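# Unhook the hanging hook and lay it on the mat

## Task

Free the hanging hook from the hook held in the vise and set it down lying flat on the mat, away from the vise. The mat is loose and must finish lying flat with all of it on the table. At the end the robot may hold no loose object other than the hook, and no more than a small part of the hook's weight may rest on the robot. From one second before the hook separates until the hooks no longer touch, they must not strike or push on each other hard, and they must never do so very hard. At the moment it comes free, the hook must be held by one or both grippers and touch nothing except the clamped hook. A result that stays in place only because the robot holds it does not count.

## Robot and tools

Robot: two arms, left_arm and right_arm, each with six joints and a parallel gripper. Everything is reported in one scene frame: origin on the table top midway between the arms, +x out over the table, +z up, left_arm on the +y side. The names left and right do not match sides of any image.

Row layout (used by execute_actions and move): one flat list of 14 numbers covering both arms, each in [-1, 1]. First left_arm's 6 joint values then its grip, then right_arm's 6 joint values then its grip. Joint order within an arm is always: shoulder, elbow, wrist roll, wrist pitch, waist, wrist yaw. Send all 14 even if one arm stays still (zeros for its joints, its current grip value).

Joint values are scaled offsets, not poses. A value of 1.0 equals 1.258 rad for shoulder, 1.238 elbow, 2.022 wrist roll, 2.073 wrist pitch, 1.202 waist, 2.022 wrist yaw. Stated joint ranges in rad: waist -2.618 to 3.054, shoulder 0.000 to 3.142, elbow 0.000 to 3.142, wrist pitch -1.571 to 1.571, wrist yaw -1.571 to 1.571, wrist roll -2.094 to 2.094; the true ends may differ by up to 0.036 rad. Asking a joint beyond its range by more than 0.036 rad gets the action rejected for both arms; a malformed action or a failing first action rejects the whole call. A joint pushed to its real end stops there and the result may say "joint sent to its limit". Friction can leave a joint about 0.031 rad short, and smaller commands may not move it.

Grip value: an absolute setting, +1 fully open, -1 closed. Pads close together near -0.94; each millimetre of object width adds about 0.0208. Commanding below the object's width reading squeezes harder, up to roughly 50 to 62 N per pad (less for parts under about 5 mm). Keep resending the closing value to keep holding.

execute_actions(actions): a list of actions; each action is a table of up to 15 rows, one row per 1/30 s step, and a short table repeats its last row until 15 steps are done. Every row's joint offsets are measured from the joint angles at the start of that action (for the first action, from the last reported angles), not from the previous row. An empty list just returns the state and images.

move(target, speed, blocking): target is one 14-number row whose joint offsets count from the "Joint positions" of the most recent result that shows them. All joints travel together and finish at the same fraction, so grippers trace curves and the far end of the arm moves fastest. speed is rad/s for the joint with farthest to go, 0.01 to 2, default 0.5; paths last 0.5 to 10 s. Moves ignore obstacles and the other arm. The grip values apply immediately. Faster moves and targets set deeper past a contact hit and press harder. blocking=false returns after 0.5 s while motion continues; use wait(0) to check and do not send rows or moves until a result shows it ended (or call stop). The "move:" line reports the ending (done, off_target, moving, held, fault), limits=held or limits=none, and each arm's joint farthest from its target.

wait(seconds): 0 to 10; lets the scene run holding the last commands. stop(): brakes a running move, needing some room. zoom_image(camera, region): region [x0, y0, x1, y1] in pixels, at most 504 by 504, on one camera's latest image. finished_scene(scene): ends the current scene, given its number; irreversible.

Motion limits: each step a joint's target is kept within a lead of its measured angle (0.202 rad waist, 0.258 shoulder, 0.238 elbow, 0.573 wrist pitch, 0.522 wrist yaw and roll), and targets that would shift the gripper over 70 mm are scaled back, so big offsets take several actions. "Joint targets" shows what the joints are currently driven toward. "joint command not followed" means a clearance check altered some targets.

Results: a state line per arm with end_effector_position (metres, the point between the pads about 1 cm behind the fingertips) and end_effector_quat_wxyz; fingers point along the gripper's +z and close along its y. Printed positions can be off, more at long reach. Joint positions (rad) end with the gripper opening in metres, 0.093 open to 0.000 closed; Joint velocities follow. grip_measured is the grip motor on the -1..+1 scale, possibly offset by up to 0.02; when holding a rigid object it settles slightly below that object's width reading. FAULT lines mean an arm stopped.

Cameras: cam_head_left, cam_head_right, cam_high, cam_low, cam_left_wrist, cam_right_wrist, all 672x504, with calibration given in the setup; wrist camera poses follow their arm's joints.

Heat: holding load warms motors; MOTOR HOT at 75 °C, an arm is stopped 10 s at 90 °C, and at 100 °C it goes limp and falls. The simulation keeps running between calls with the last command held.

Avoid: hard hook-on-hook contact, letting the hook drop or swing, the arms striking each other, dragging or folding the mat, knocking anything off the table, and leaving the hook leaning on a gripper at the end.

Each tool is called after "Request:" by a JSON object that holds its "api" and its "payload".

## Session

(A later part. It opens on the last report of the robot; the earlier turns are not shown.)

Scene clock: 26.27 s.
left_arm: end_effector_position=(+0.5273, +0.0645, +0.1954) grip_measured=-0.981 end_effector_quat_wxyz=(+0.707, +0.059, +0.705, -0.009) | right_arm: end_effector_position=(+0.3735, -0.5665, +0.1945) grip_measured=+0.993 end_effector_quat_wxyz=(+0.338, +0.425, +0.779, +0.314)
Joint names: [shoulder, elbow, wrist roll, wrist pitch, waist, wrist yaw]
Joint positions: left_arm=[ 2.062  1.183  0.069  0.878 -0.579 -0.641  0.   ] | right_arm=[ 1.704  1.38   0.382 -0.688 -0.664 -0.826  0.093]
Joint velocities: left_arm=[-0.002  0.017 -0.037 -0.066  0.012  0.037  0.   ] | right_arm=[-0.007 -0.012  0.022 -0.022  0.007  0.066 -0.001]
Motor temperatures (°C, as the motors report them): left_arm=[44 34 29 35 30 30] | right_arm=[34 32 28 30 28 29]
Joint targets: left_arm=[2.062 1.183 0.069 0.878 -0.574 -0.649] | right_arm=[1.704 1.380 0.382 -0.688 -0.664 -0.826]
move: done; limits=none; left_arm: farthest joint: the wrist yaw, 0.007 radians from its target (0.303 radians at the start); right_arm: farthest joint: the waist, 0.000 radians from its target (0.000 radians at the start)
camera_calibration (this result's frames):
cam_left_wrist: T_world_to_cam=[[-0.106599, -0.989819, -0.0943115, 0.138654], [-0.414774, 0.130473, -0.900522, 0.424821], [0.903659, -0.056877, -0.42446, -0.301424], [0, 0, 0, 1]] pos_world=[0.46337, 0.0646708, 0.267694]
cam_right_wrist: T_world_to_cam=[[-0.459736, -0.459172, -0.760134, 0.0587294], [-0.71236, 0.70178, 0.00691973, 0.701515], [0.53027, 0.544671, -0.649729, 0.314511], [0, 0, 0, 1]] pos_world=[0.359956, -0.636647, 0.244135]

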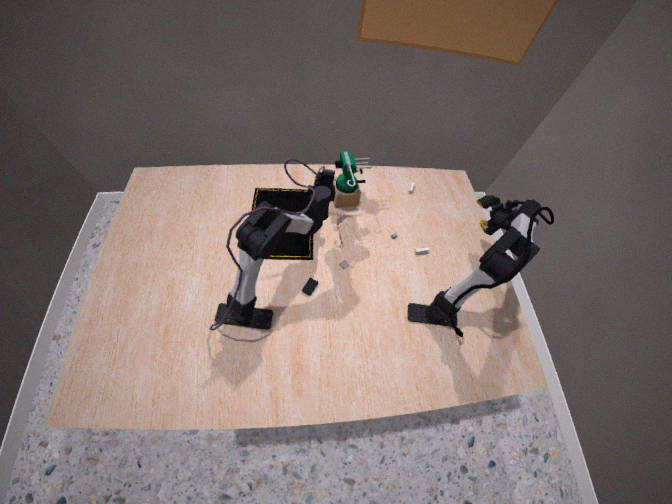

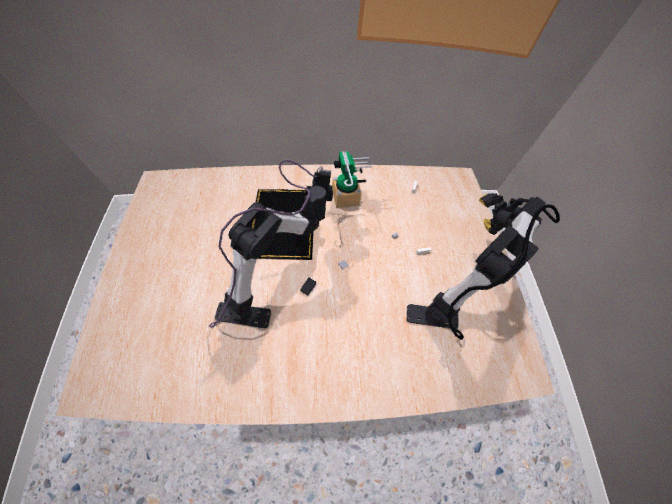

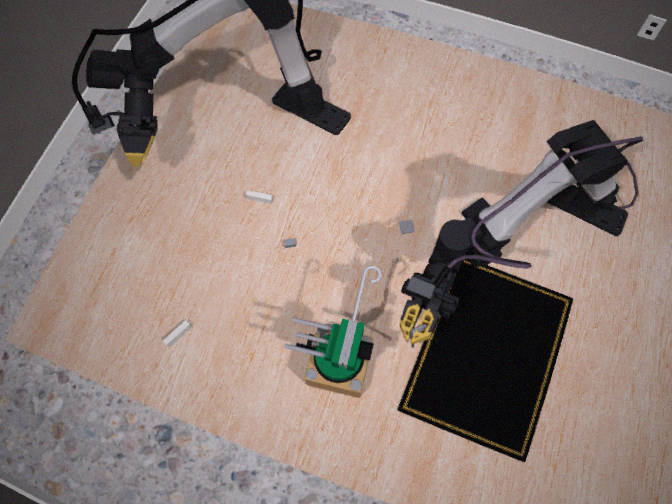

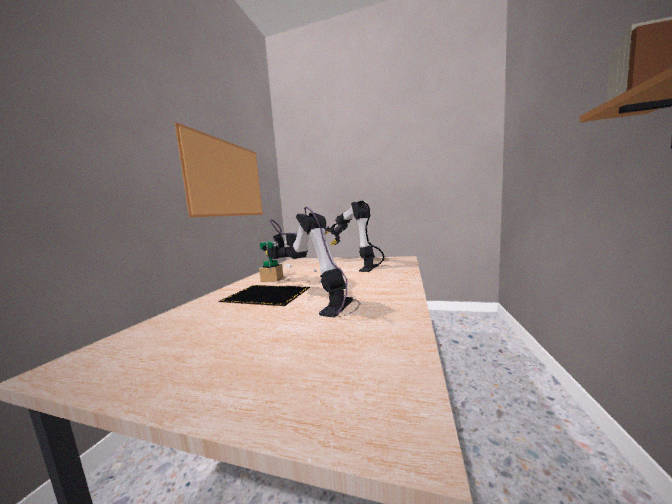

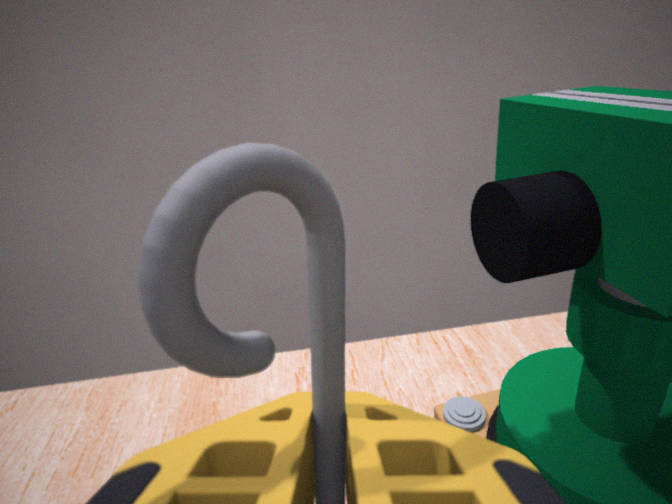

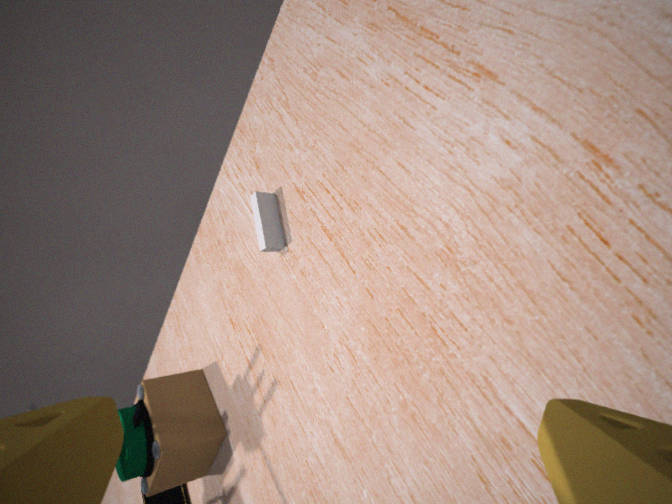

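Request:
{"api": "move", "payload": {"target": [-0.15,0.22,-0.04,-0.45,0.35,0.1,-1,0,0,0,0,0,0,1], "speed": 0.9}}

Scene clock: 28.60 s.
left_arm: end_effector_position=(+0.5912, +0.2630, +0.2029) grip_measured=-0.981 end_effector_quat_wxyz=(+0.523, +0.020, +0.845, +0.109) | right_arm: end_effector_position=(+0.3735, -0.5665, +0.1945) grip_measured=+0.993 end_effector_quat_wxyz=(+0.338, +0.425, +0.779, +0.314)
Joint names: [shoulder, elbow, wrist roll, wrist pitch, waist, wrist yaw]
Joint positions: left_arm=[ 1.888  1.434 -0.    -0.042 -0.157 -0.445  0.   ] | right_arm=[ 1.704  1.38   0.382 -0.688 -0.664 -0.826  0.093]
Joint velocities: left_arm=[-0.007 -0.007 -0.022 -0.051  0.002 -0.022  0.   ] | right_arm=[-0.002 -0.002 -0.007 -0.007 -0.007 -0.037 -0.001]
Motor temperatures (°C, as the motors report them): left_arm=[45 35 29 35 30 30] | right_arm=[35 32 28 30 28 29]
Joint targets: left_arm=[1.874 1.455 -0.011 -0.056 -0.159 -0.439] | right_arm=[1.704 1.380 0.382 -0.688 -0.664 -0.826]
move: off_target (left_arm); limits=none; left_arm: farthest joint: the elbow, 0.022 radians from its target (0.272 radians at the start); right_arm: farthest joint: the waist, 0.000 radians from its target (0.000 radians at the start)
camera_calibration (this result's frames):
cam_left_wrist: T_world_to_cam=[[0.0596645, -0.973321, -0.221555, 0.265813], [-0.788862, 0.090027, -0.607941, 0.60458], [0.611667, 0.211049, -0.762444, -0.174003], [0, 0, 0, 1]] pos_world=[0.567502, 0.241016, 0.293773]
cam_right_wrist: T_world_to_cam=[[-0.459736, -0.459172, -0.760134, 0.0587294], [-0.71236, 0.70178, 0.00691973, 0.701515], [0.53027, 0.544671, -0.649729, 0.314511], [0, 0, 0, 1]] pos_world=[0.359956, -0.636647, 0.244135]

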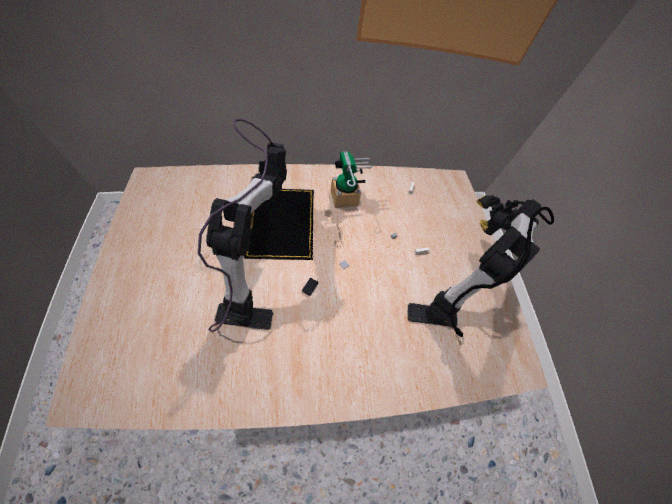

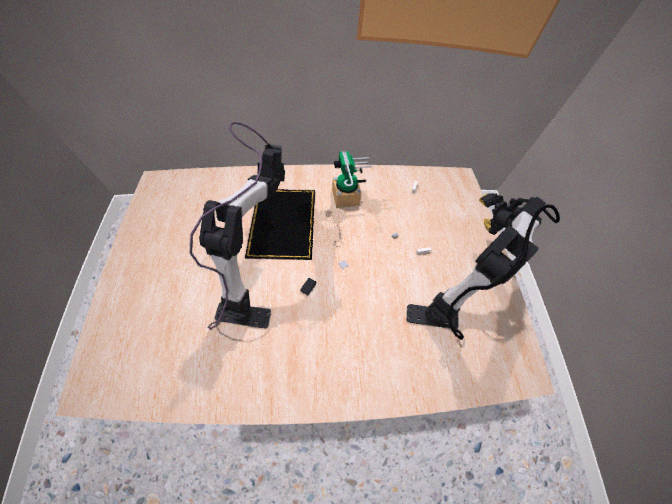

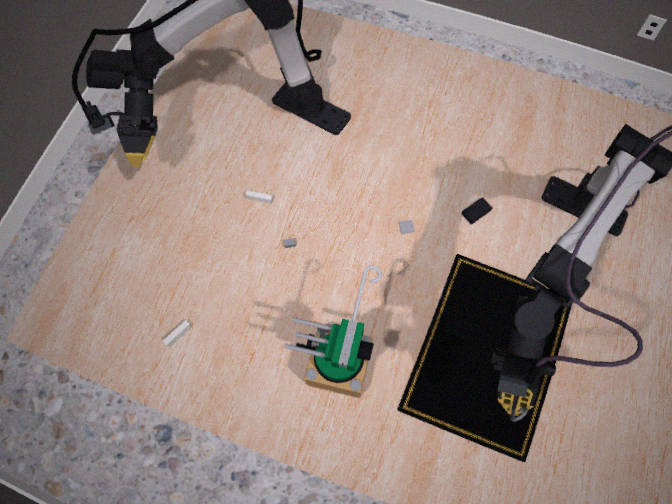

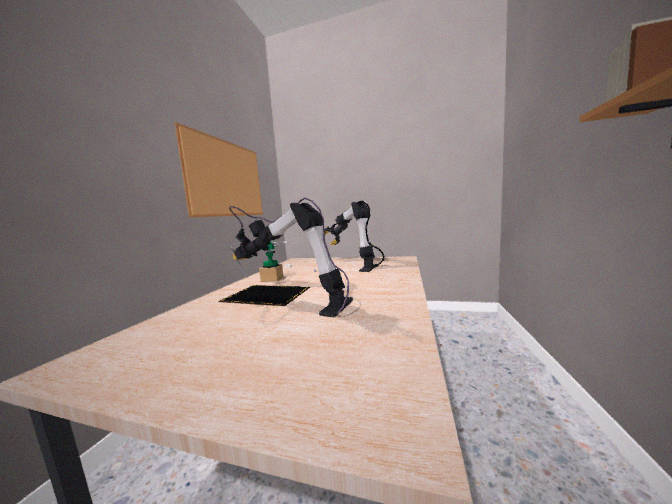

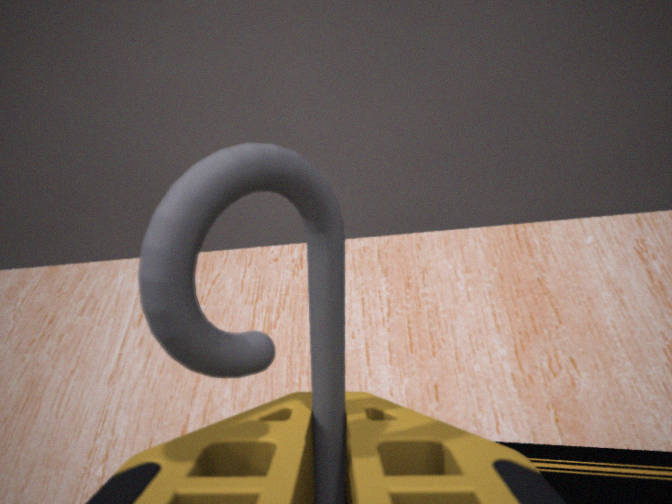

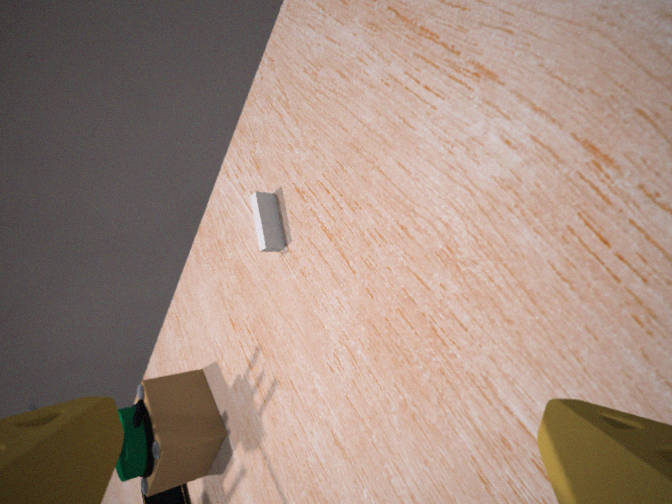

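Request:
{"api": "move", "payload": {"target": [0.19,0.153,0,-0.402,0.1,0.447,-1,0,0,0,0,0,0,1], "speed": 0.8}}

Scene clock: 30.73 s.
left_arm: end_effector_position=(+0.4680, +0.2033, +0.0517) grip_measured=-0.981 end_effector_quat_wxyz=(+0.075, +0.120, +0.963, -0.231) | right_arm: end_effector_position=(+0.3735, -0.5665, +0.1945) grip_measured=+0.993 end_effector_quat_wxyz=(+0.338, +0.425, +0.779, +0.314)
Joint names: [shoulder, elbow, wrist roll, wrist pitch, waist, wrist yaw]
Joint positions: left_arm=[ 2.109  1.598 -0.    -0.858 -0.044  0.45   0.   ] | right_arm=[ 1.704  1.38   0.382 -0.688 -0.664 -0.826  0.093]
Joint velocities: left_arm=[ 0.012  0.002 -0.007 -0.007  0.017  0.037  0.   ] | right_arm=[-0.022 -0.027 -0.051  0.007  0.007  0.007  0.   ]
Motor temperatures (°C, as the motors report them): left_arm=[45 35 29 35 30 30] | right_arm=[35 33 28 30 28 29]
Joint targets: left_arm=[2.128 1.623 -0.000 -0.875 -0.037 0.459] | right_arm=[1.704 1.380 0.382 -0.688 -0.664 -0.826]
move: off_target (left_arm); limits=none; left_arm: farthest joint: the elbow, 0.025 radians from its target (0.190 radians at the start); right_arm: farthest joint: the waist, 0.000 radians from its target (0.000 radians at the start)
camera_calibration (this result's frames):
cam_left_wrist: T_world_to_cam=[[-0.290012, -0.855097, 0.42977, 0.287469], [-0.899803, 0.396582, 0.18187, 0.369651], [-0.325956, -0.333964, -0.884433, 0.354599], [0, 0, 0, 1]] pos_world=[0.531566, 0.21764, 0.122844]
cam_right_wrist: T_world_to_cam=[[-0.459736, -0.459172, -0.760134, 0.0587294], [-0.71236, 0.70178, 0.00691973, 0.701515], [0.53027, 0.544671, -0.649729, 0.314511], [0, 0, 0, 1]] pos_world=[0.359956, -0.636647, 0.244135]

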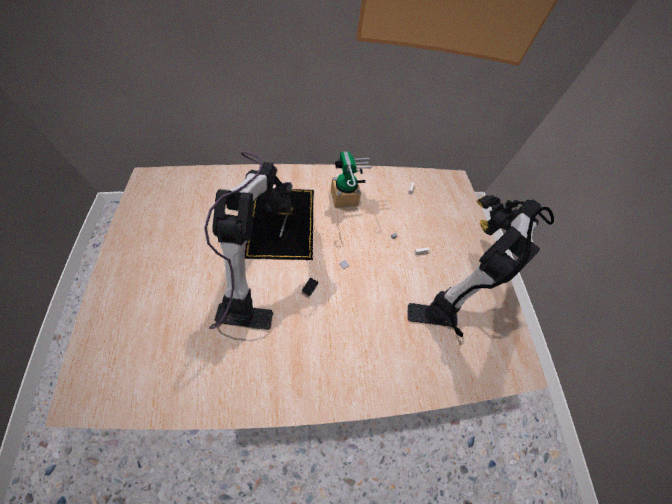

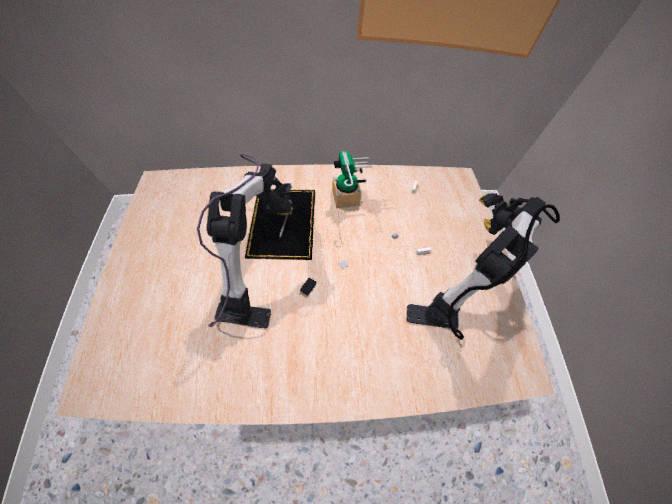

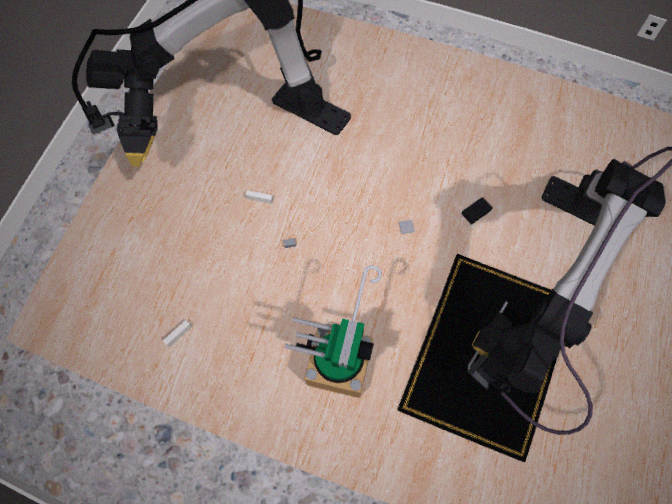

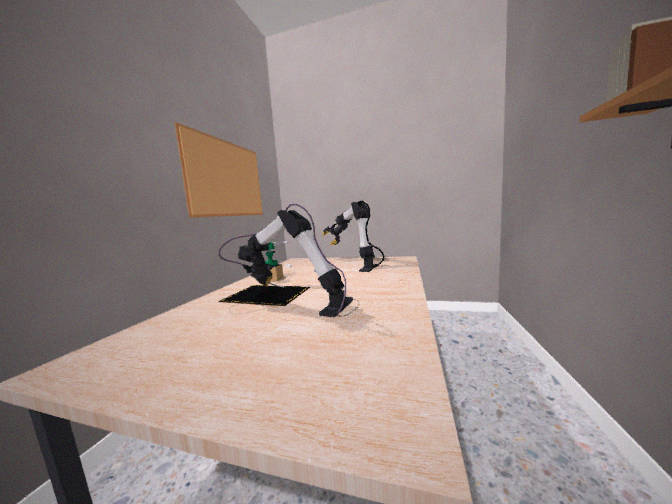

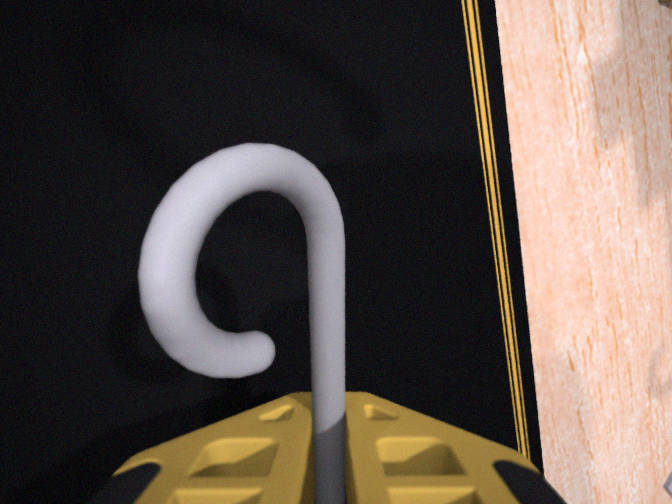

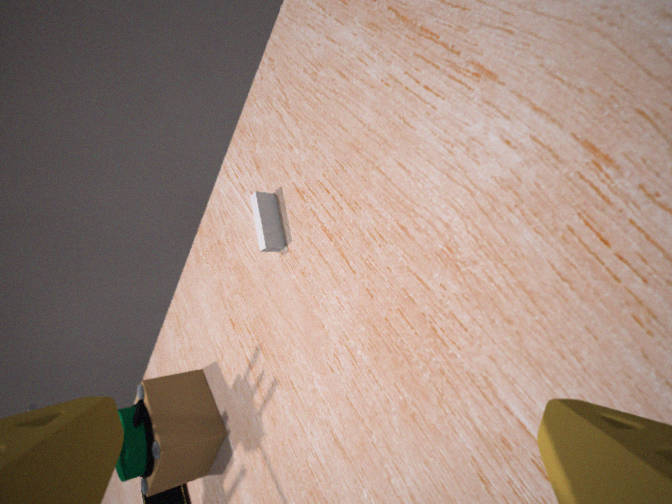

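Request:
{"api": "move", "payload": {"target": [0.081,0,0,0,0,0,-1,0,0,0,0,0,0,1], "speed": 0.1}}

Request:
{"api": "zoom_image", "payload": {"camera": "cam_low", "region": [220,260,320,320]}}

Scene clock: 32.23 s.
left_arm: end_effector_position=(+0.4616, +0.2045, +0.0174) grip_measured=-0.981 end_effector_quat_wxyz=(+0.036, +0.111, +0.967, -0.227) | right_arm: end_effector_position=(+0.3735, -0.5665, +0.1945) grip_measured=+0.993 end_effector_quat_wxyz=(+0.338, +0.425, +0.779, +0.314)
Joint names: [shoulder, elbow, wrist roll, wrist pitch, waist, wrist yaw]
Joint positions: left_arm=[ 2.191  1.598 -0.    -0.859 -0.044  0.45   0.   ] | right_arm=[ 1.704  1.38   0.382 -0.688 -0.664 -0.826  0.093]
Joint velocities: left_arm=[ 0.012 -0.002 -0.007 -0.037 -0.007  0.022  0.   ] | right_arm=[-0.012 -0.002 -0.051  0.037 -0.027 -0.007 -0.   ]
Motor temperatures (°C, as the motors report them): left_arm=[45 35 29 34 30 30] | right_arm=[35 33 28 30 28 29]
Joint targets: left_arm=[2.211 1.598 -0.000 -0.858 -0.044 0.450] | right_arm=[1.704 1.380 0.382 -0.688 -0.664 -0.826]
move: done; limits=none; left_arm: farthest joint: the shoulder, 0.020 radians from its target (0.102 radians at the start); right_arm: farthest joint: the waist, 0.000 radians from its target (0.000 radians at the start)
camera_calibration (this result's frames):
cam_left_wrist: T_world_to_cam=[[-0.25516, -0.86208, 0.43785, 0.286634], [-0.882005, 0.393073, 0.259925, 0.360765], [-0.396183, -0.319863, -0.860655, 0.351693], [0, 0, 0, 1]] pos_world=[0.530669, 0.217788, 0.0834116]
cam_right_wrist: T_world_to_cam=[[-0.459736, -0.459172, -0.760134, 0.0587294], [-0.71236, 0.70178, 0.00691973, 0.701515], [0.53027, 0.544671, -0.649729, 0.314511], [0, 0, 0, 1]] pos_world=[0.359956, -0.636647, 0.244135]

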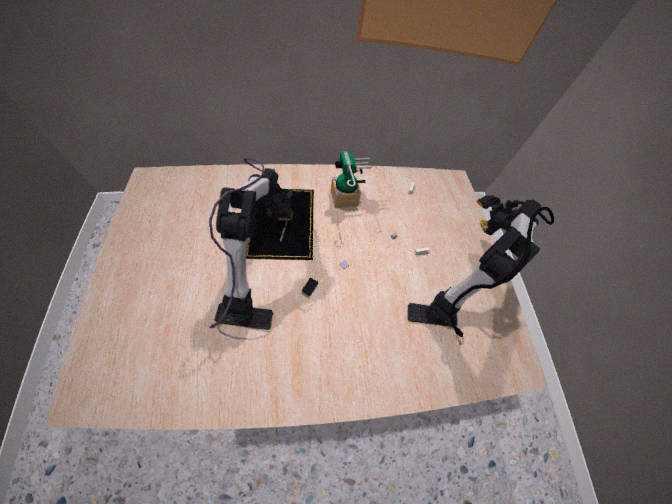

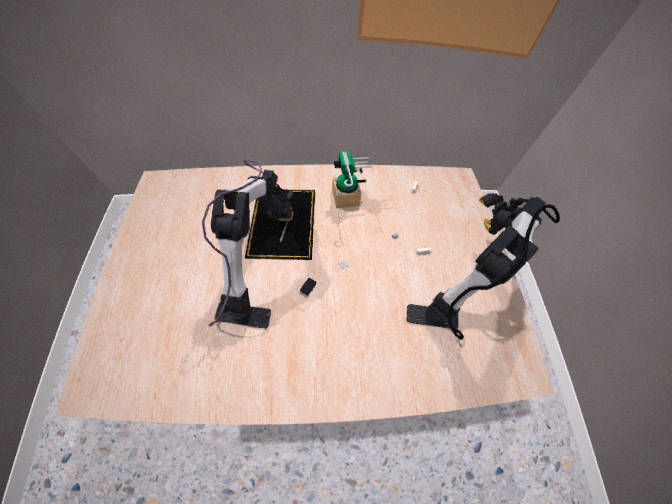

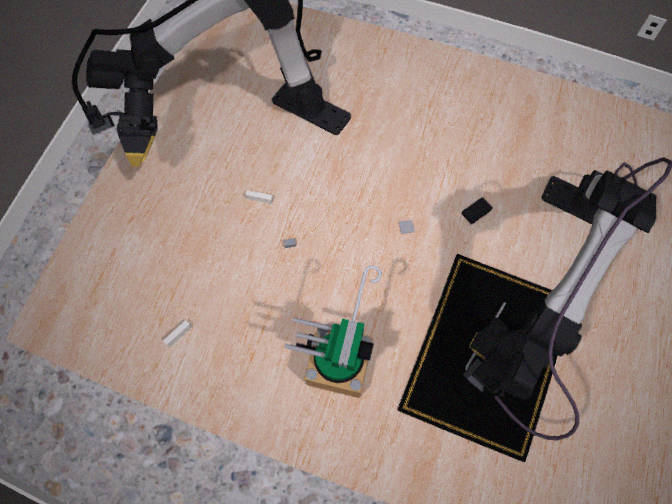

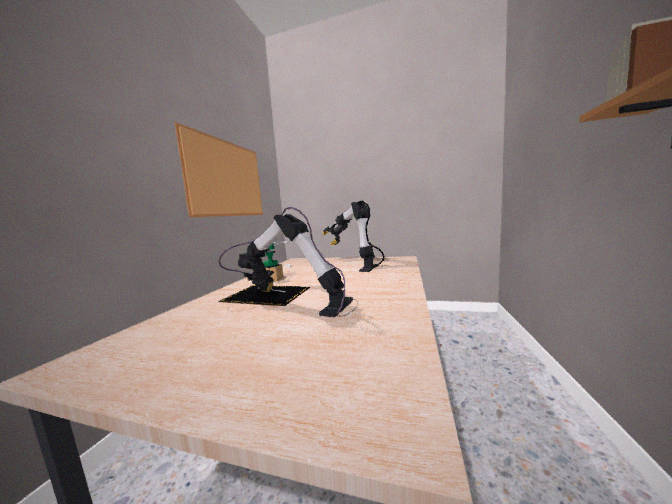

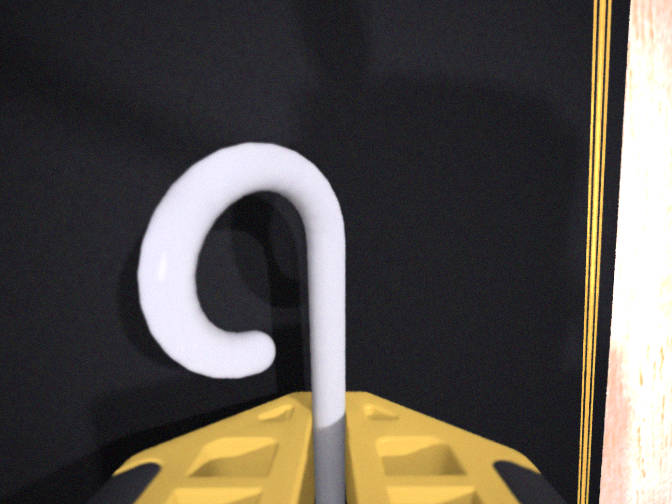

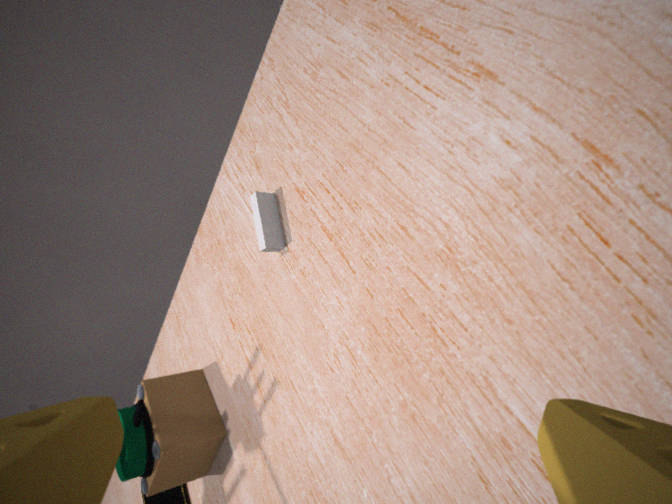

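Region (220, 260, 320, 320) of cam_low's 672x504 image, scaled by 5.040, with more detail than that image has; it fills the top 302 rows of this view, and the rest is white.

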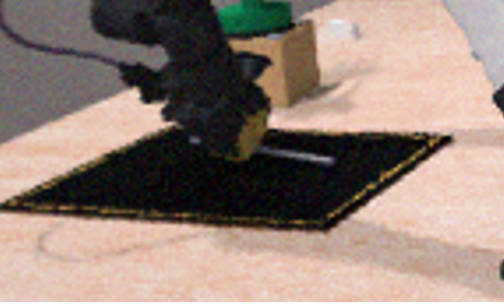

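Request:
{"api": "execute_actions", "payload": {"actions": [[[0,0,0,0,0,0,-0.84,0,0,0,0,0,0,1]],[[0,0,0,0,0,0,-0.83,0,0,0,0,0,0,1],[0,0,0,0,0,0,-0.82,0,0,0,0,0,0,1],[0,0,0,0,0,0,-0.81,0,0,0,0,0,0,1],[0,0,0,0,0,0,-0.8,0,0,0,0,0,0,1],[0,0,0,0,0,0,-0.79,0,0,0,0,0,0,1],[0,0,0,0,0,0,-0.78,0,0,0,0,0,0,1],[0,0,0,0,0,0,-0.77,0,0,0,0,0,0,1],[0,0,0,0,0,0,-0.76,0,0,0,0,0,0,1],[0,0,0,0,0,0,-0.75,0,0,0,0,0,0,1],[0,0,0,0,0,0,-0.73,0,0,0,0,0,0,1],[0,0,0,0,0,0,-0.7,0,0,0,0,0,0,1]]]}}

Request:
{"api": "move", "payload": {"target": [-0.13,0,0,0,0.05,0,-0.6,0,0,0,0,0,0,1], "speed": 0.15}}

Request:
{"api": "zoom_image", "payload": {"camera": "cam_low", "region": [220,260,320,320]}}

Scene clock: 33.63 s.
left_arm: end_effector_position=(+0.4616, +0.2045, +0.0174) grip_measured=-0.703 end_effector_quat_wxyz=(+0.036, +0.111, +0.967, -0.227) | right_arm: end_effector_position=(+0.3735, -0.5665, +0.1945) grip_measured=+0.993 end_effector_quat_wxyz=(+0.338, +0.425, +0.779, +0.314)
Joint names: [shoulder, elbow, wrist roll, wrist pitch, waist, wrist yaw]
Joint positions: left_arm=[ 2.191  1.598 -0.    -0.859 -0.044  0.45   0.011] | right_arm=[ 1.704  1.38   0.382 -0.688 -0.664 -0.826  0.093]
Joint velocities: left_arm=[-0.007 -0.022 -0.051  0.022 -0.017 -0.051 -0.   ] | right_arm=[-0.007 -0.007  0.037  0.037 -0.007 -0.007  0.   ]
Motor temperatures (°C, as the motors report them): left_arm=[45 35 29 34 30 30] | right_arm=[35 33 28 30 28 29]
Joint targets: left_arm=[2.191 1.598 -0.000 -0.859 -0.044 0.450] | right_arm=[1.704 1.380 0.382 -0.688 -0.664 -0.826]
camera_calibration (this result's frames):
cam_left_wrist: T_world_to_cam=[[-0.25516, -0.86208, 0.43785, 0.286634], [-0.882005, 0.393073, 0.259925, 0.360765], [-0.396183, -0.319863, -0.860655, 0.351693], [0, 0, 0, 1]] pos_world=[0.530669, 0.217788, 0.0834116]
cam_right_wrist: T_world_to_cam=[[-0.459736, -0.459172, -0.760134, 0.0587294], [-0.71236, 0.70178, 0.00691973, 0.701515], [0.53027, 0.544671, -0.649729, 0.314511], [0, 0, 0, 1]] pos_world=[0.359956, -0.636647, 0.244135]

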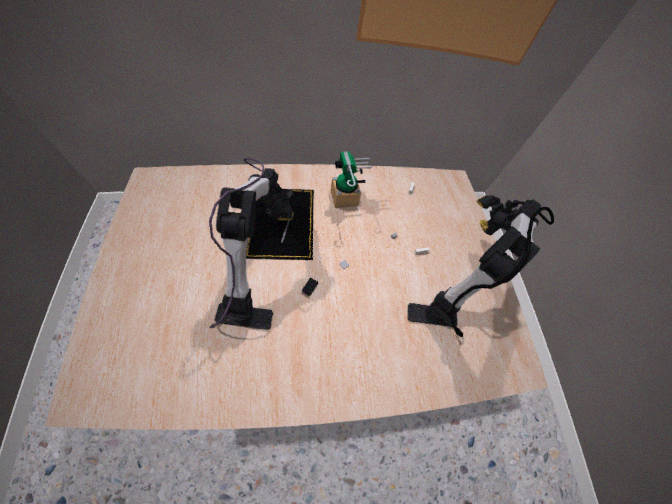

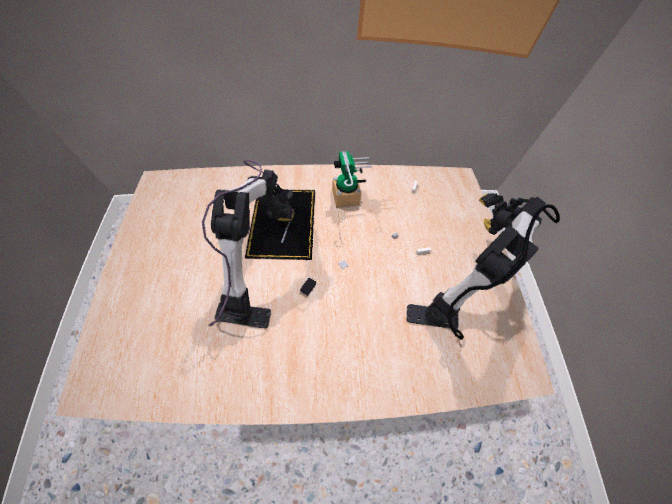

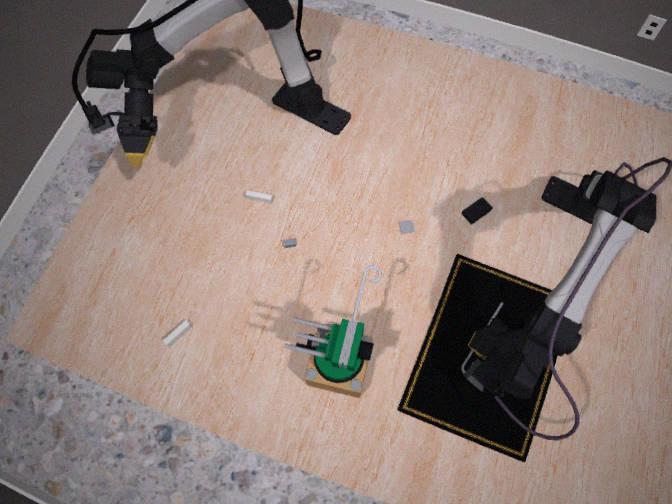

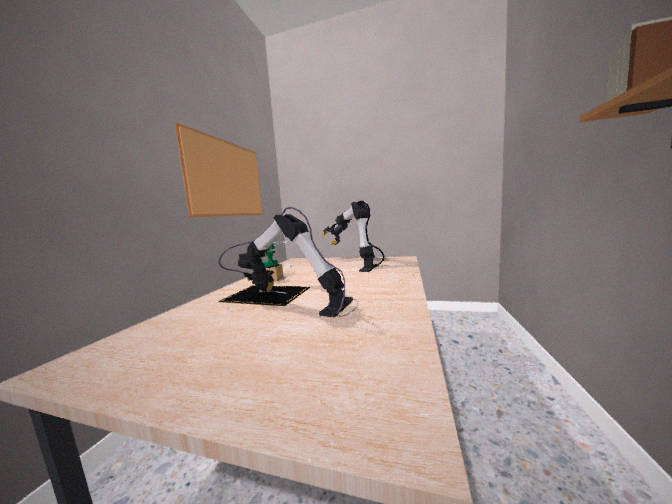

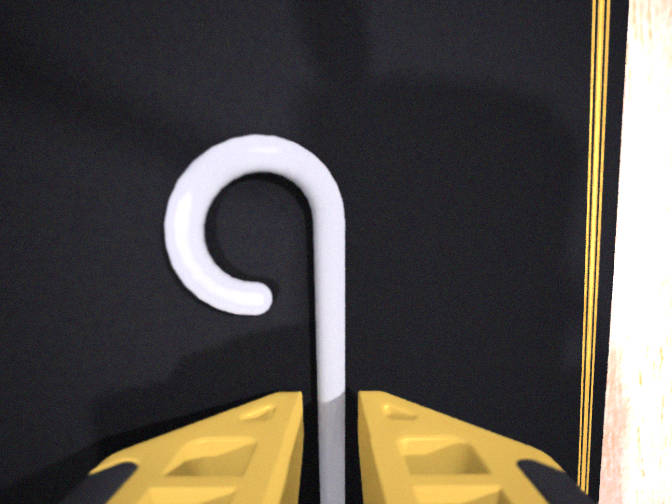

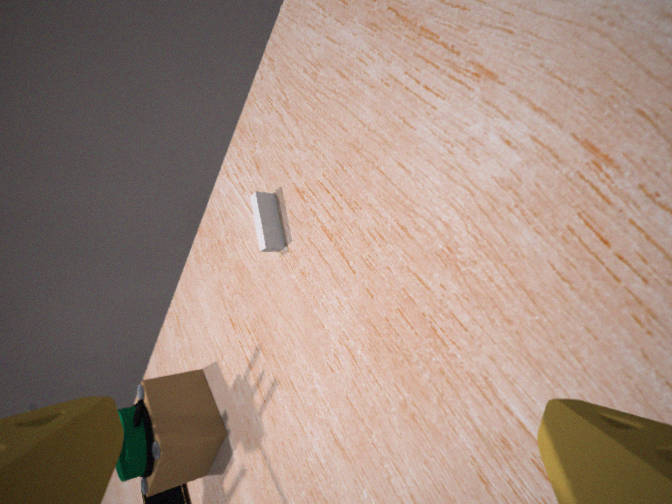

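Scene clock: 35.07 s.
left_arm: end_effector_position=(+0.4788, +0.2242, +0.0812) grip_measured=-0.603 end_effector_quat_wxyz=(+0.114, +0.102, +0.960, -0.234) | right_arm: end_effector_position=(+0.3735, -0.5665, +0.1945) grip_measured=+0.993 end_effector_quat_wxyz=(+0.338, +0.425, +0.779, +0.314)
Joint names: [shoulder, elbow, wrist roll, wrist pitch, waist, wrist yaw]
Joint positions: left_arm=[ 2.041  1.598 -0.    -0.859  0.01   0.458  0.016] | right_arm=[ 1.704  1.38   0.382 -0.688 -0.664 -0.826  0.093]
Joint velocities: left_arm=[ 0.012 -0.012 -0.022  0.051  0.007  0.022  0.   ] | right_arm=[-0.002 -0.012  0.007  0.007  0.007 -0.051 -0.002]
Motor temperatures (°C, as the motors report them): left_arm=[46 35 29 34 30 30] | right_arm=[35 33 28 30 28 29]
Joint targets: left_arm=[2.027 1.598 -0.000 -0.859 0.016 0.450] | right_arm=[1.704 1.380 0.382 -0.688 -0.664 -0.826]
move: done; limits=none; left_arm: farthest joint: the shoulder, 0.014 radians from its target (0.163 radians at the start); right_arm: farthest joint: the waist, 0.000 radians from its target (0.000 radians at the start)
camera_calibration (this result's frames):
cam_left_wrist: T_world_to_cam=[[-0.273793, -0.861081, 0.428459, 0.289514], [-0.928736, 0.352484, 0.114914, 0.394823], [-0.249975, -0.366463, -0.896224, 0.363015], [0, 0, 0, 1]] pos_world=[0.536698, 0.243158, 0.155927]
cam_right_wrist: T_world_to_cam=[[-0.459736, -0.459172, -0.760134, 0.0587294], [-0.71236, 0.70178, 0.00691973, 0.701515], [0.53027, 0.544671, -0.649729, 0.314511], [0, 0, 0, 1]] pos_world=[0.359956, -0.636647, 0.244135]

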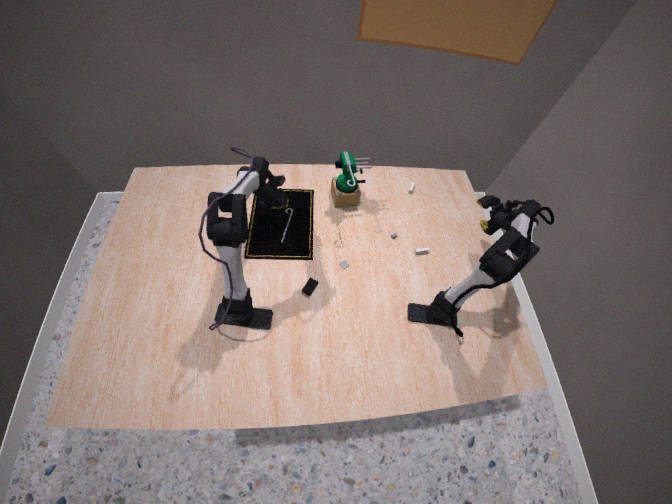

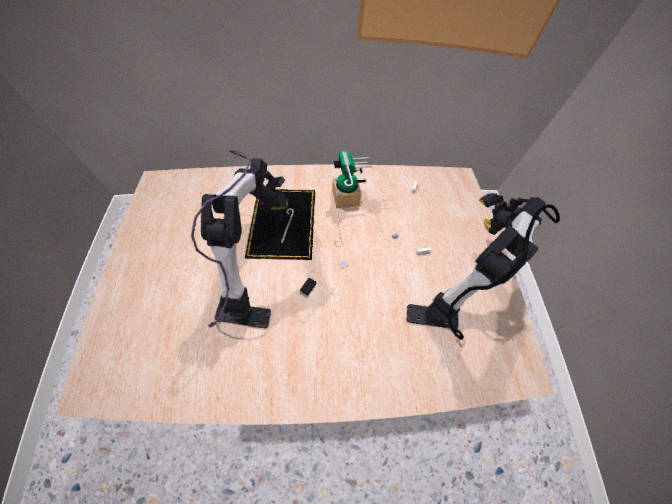

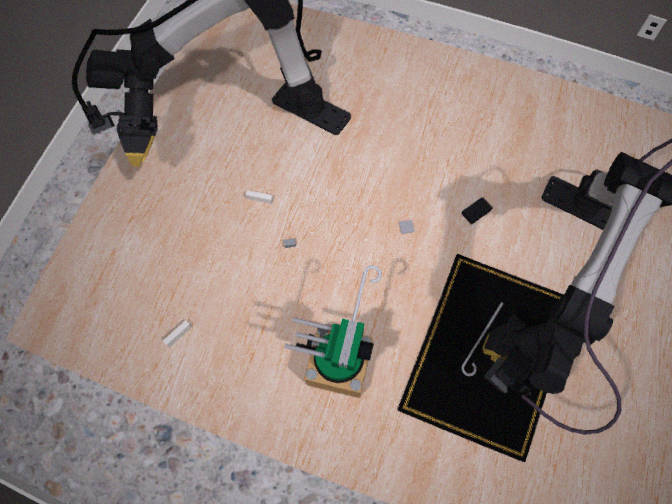

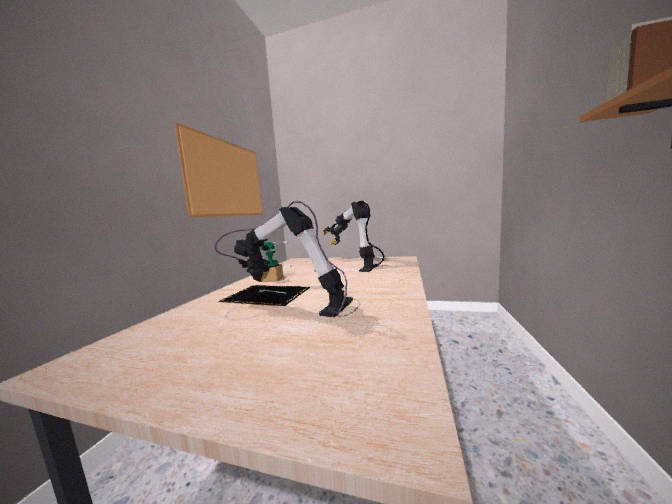

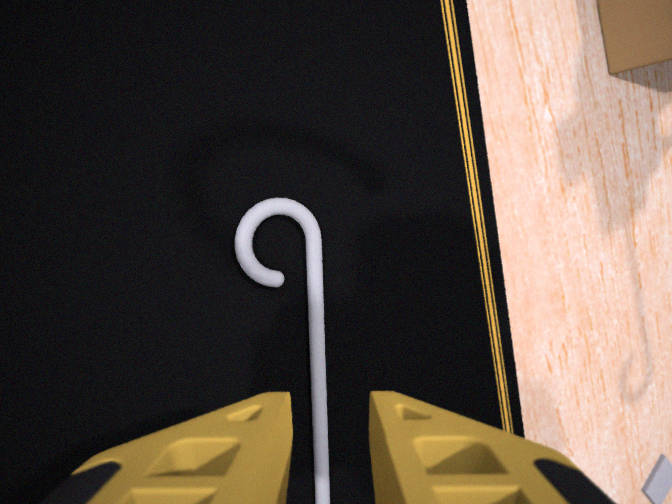

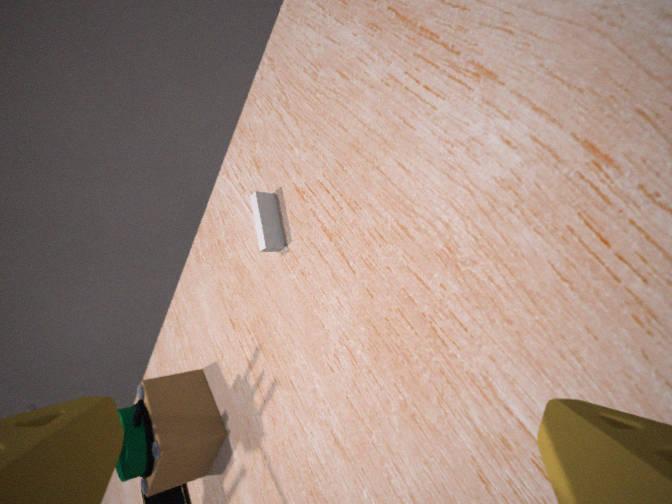

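Region (220, 260, 320, 320) of cam_low's 672x504 image, scaled by 5.040, with more detail than that image has; it fills the top 302 rows of this view, and the rest is white.

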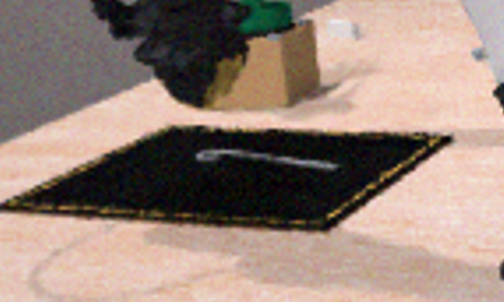

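Request:
{"api": "finished_scene", "payload": {"scene": 2}}

The scene is finished: the task was done.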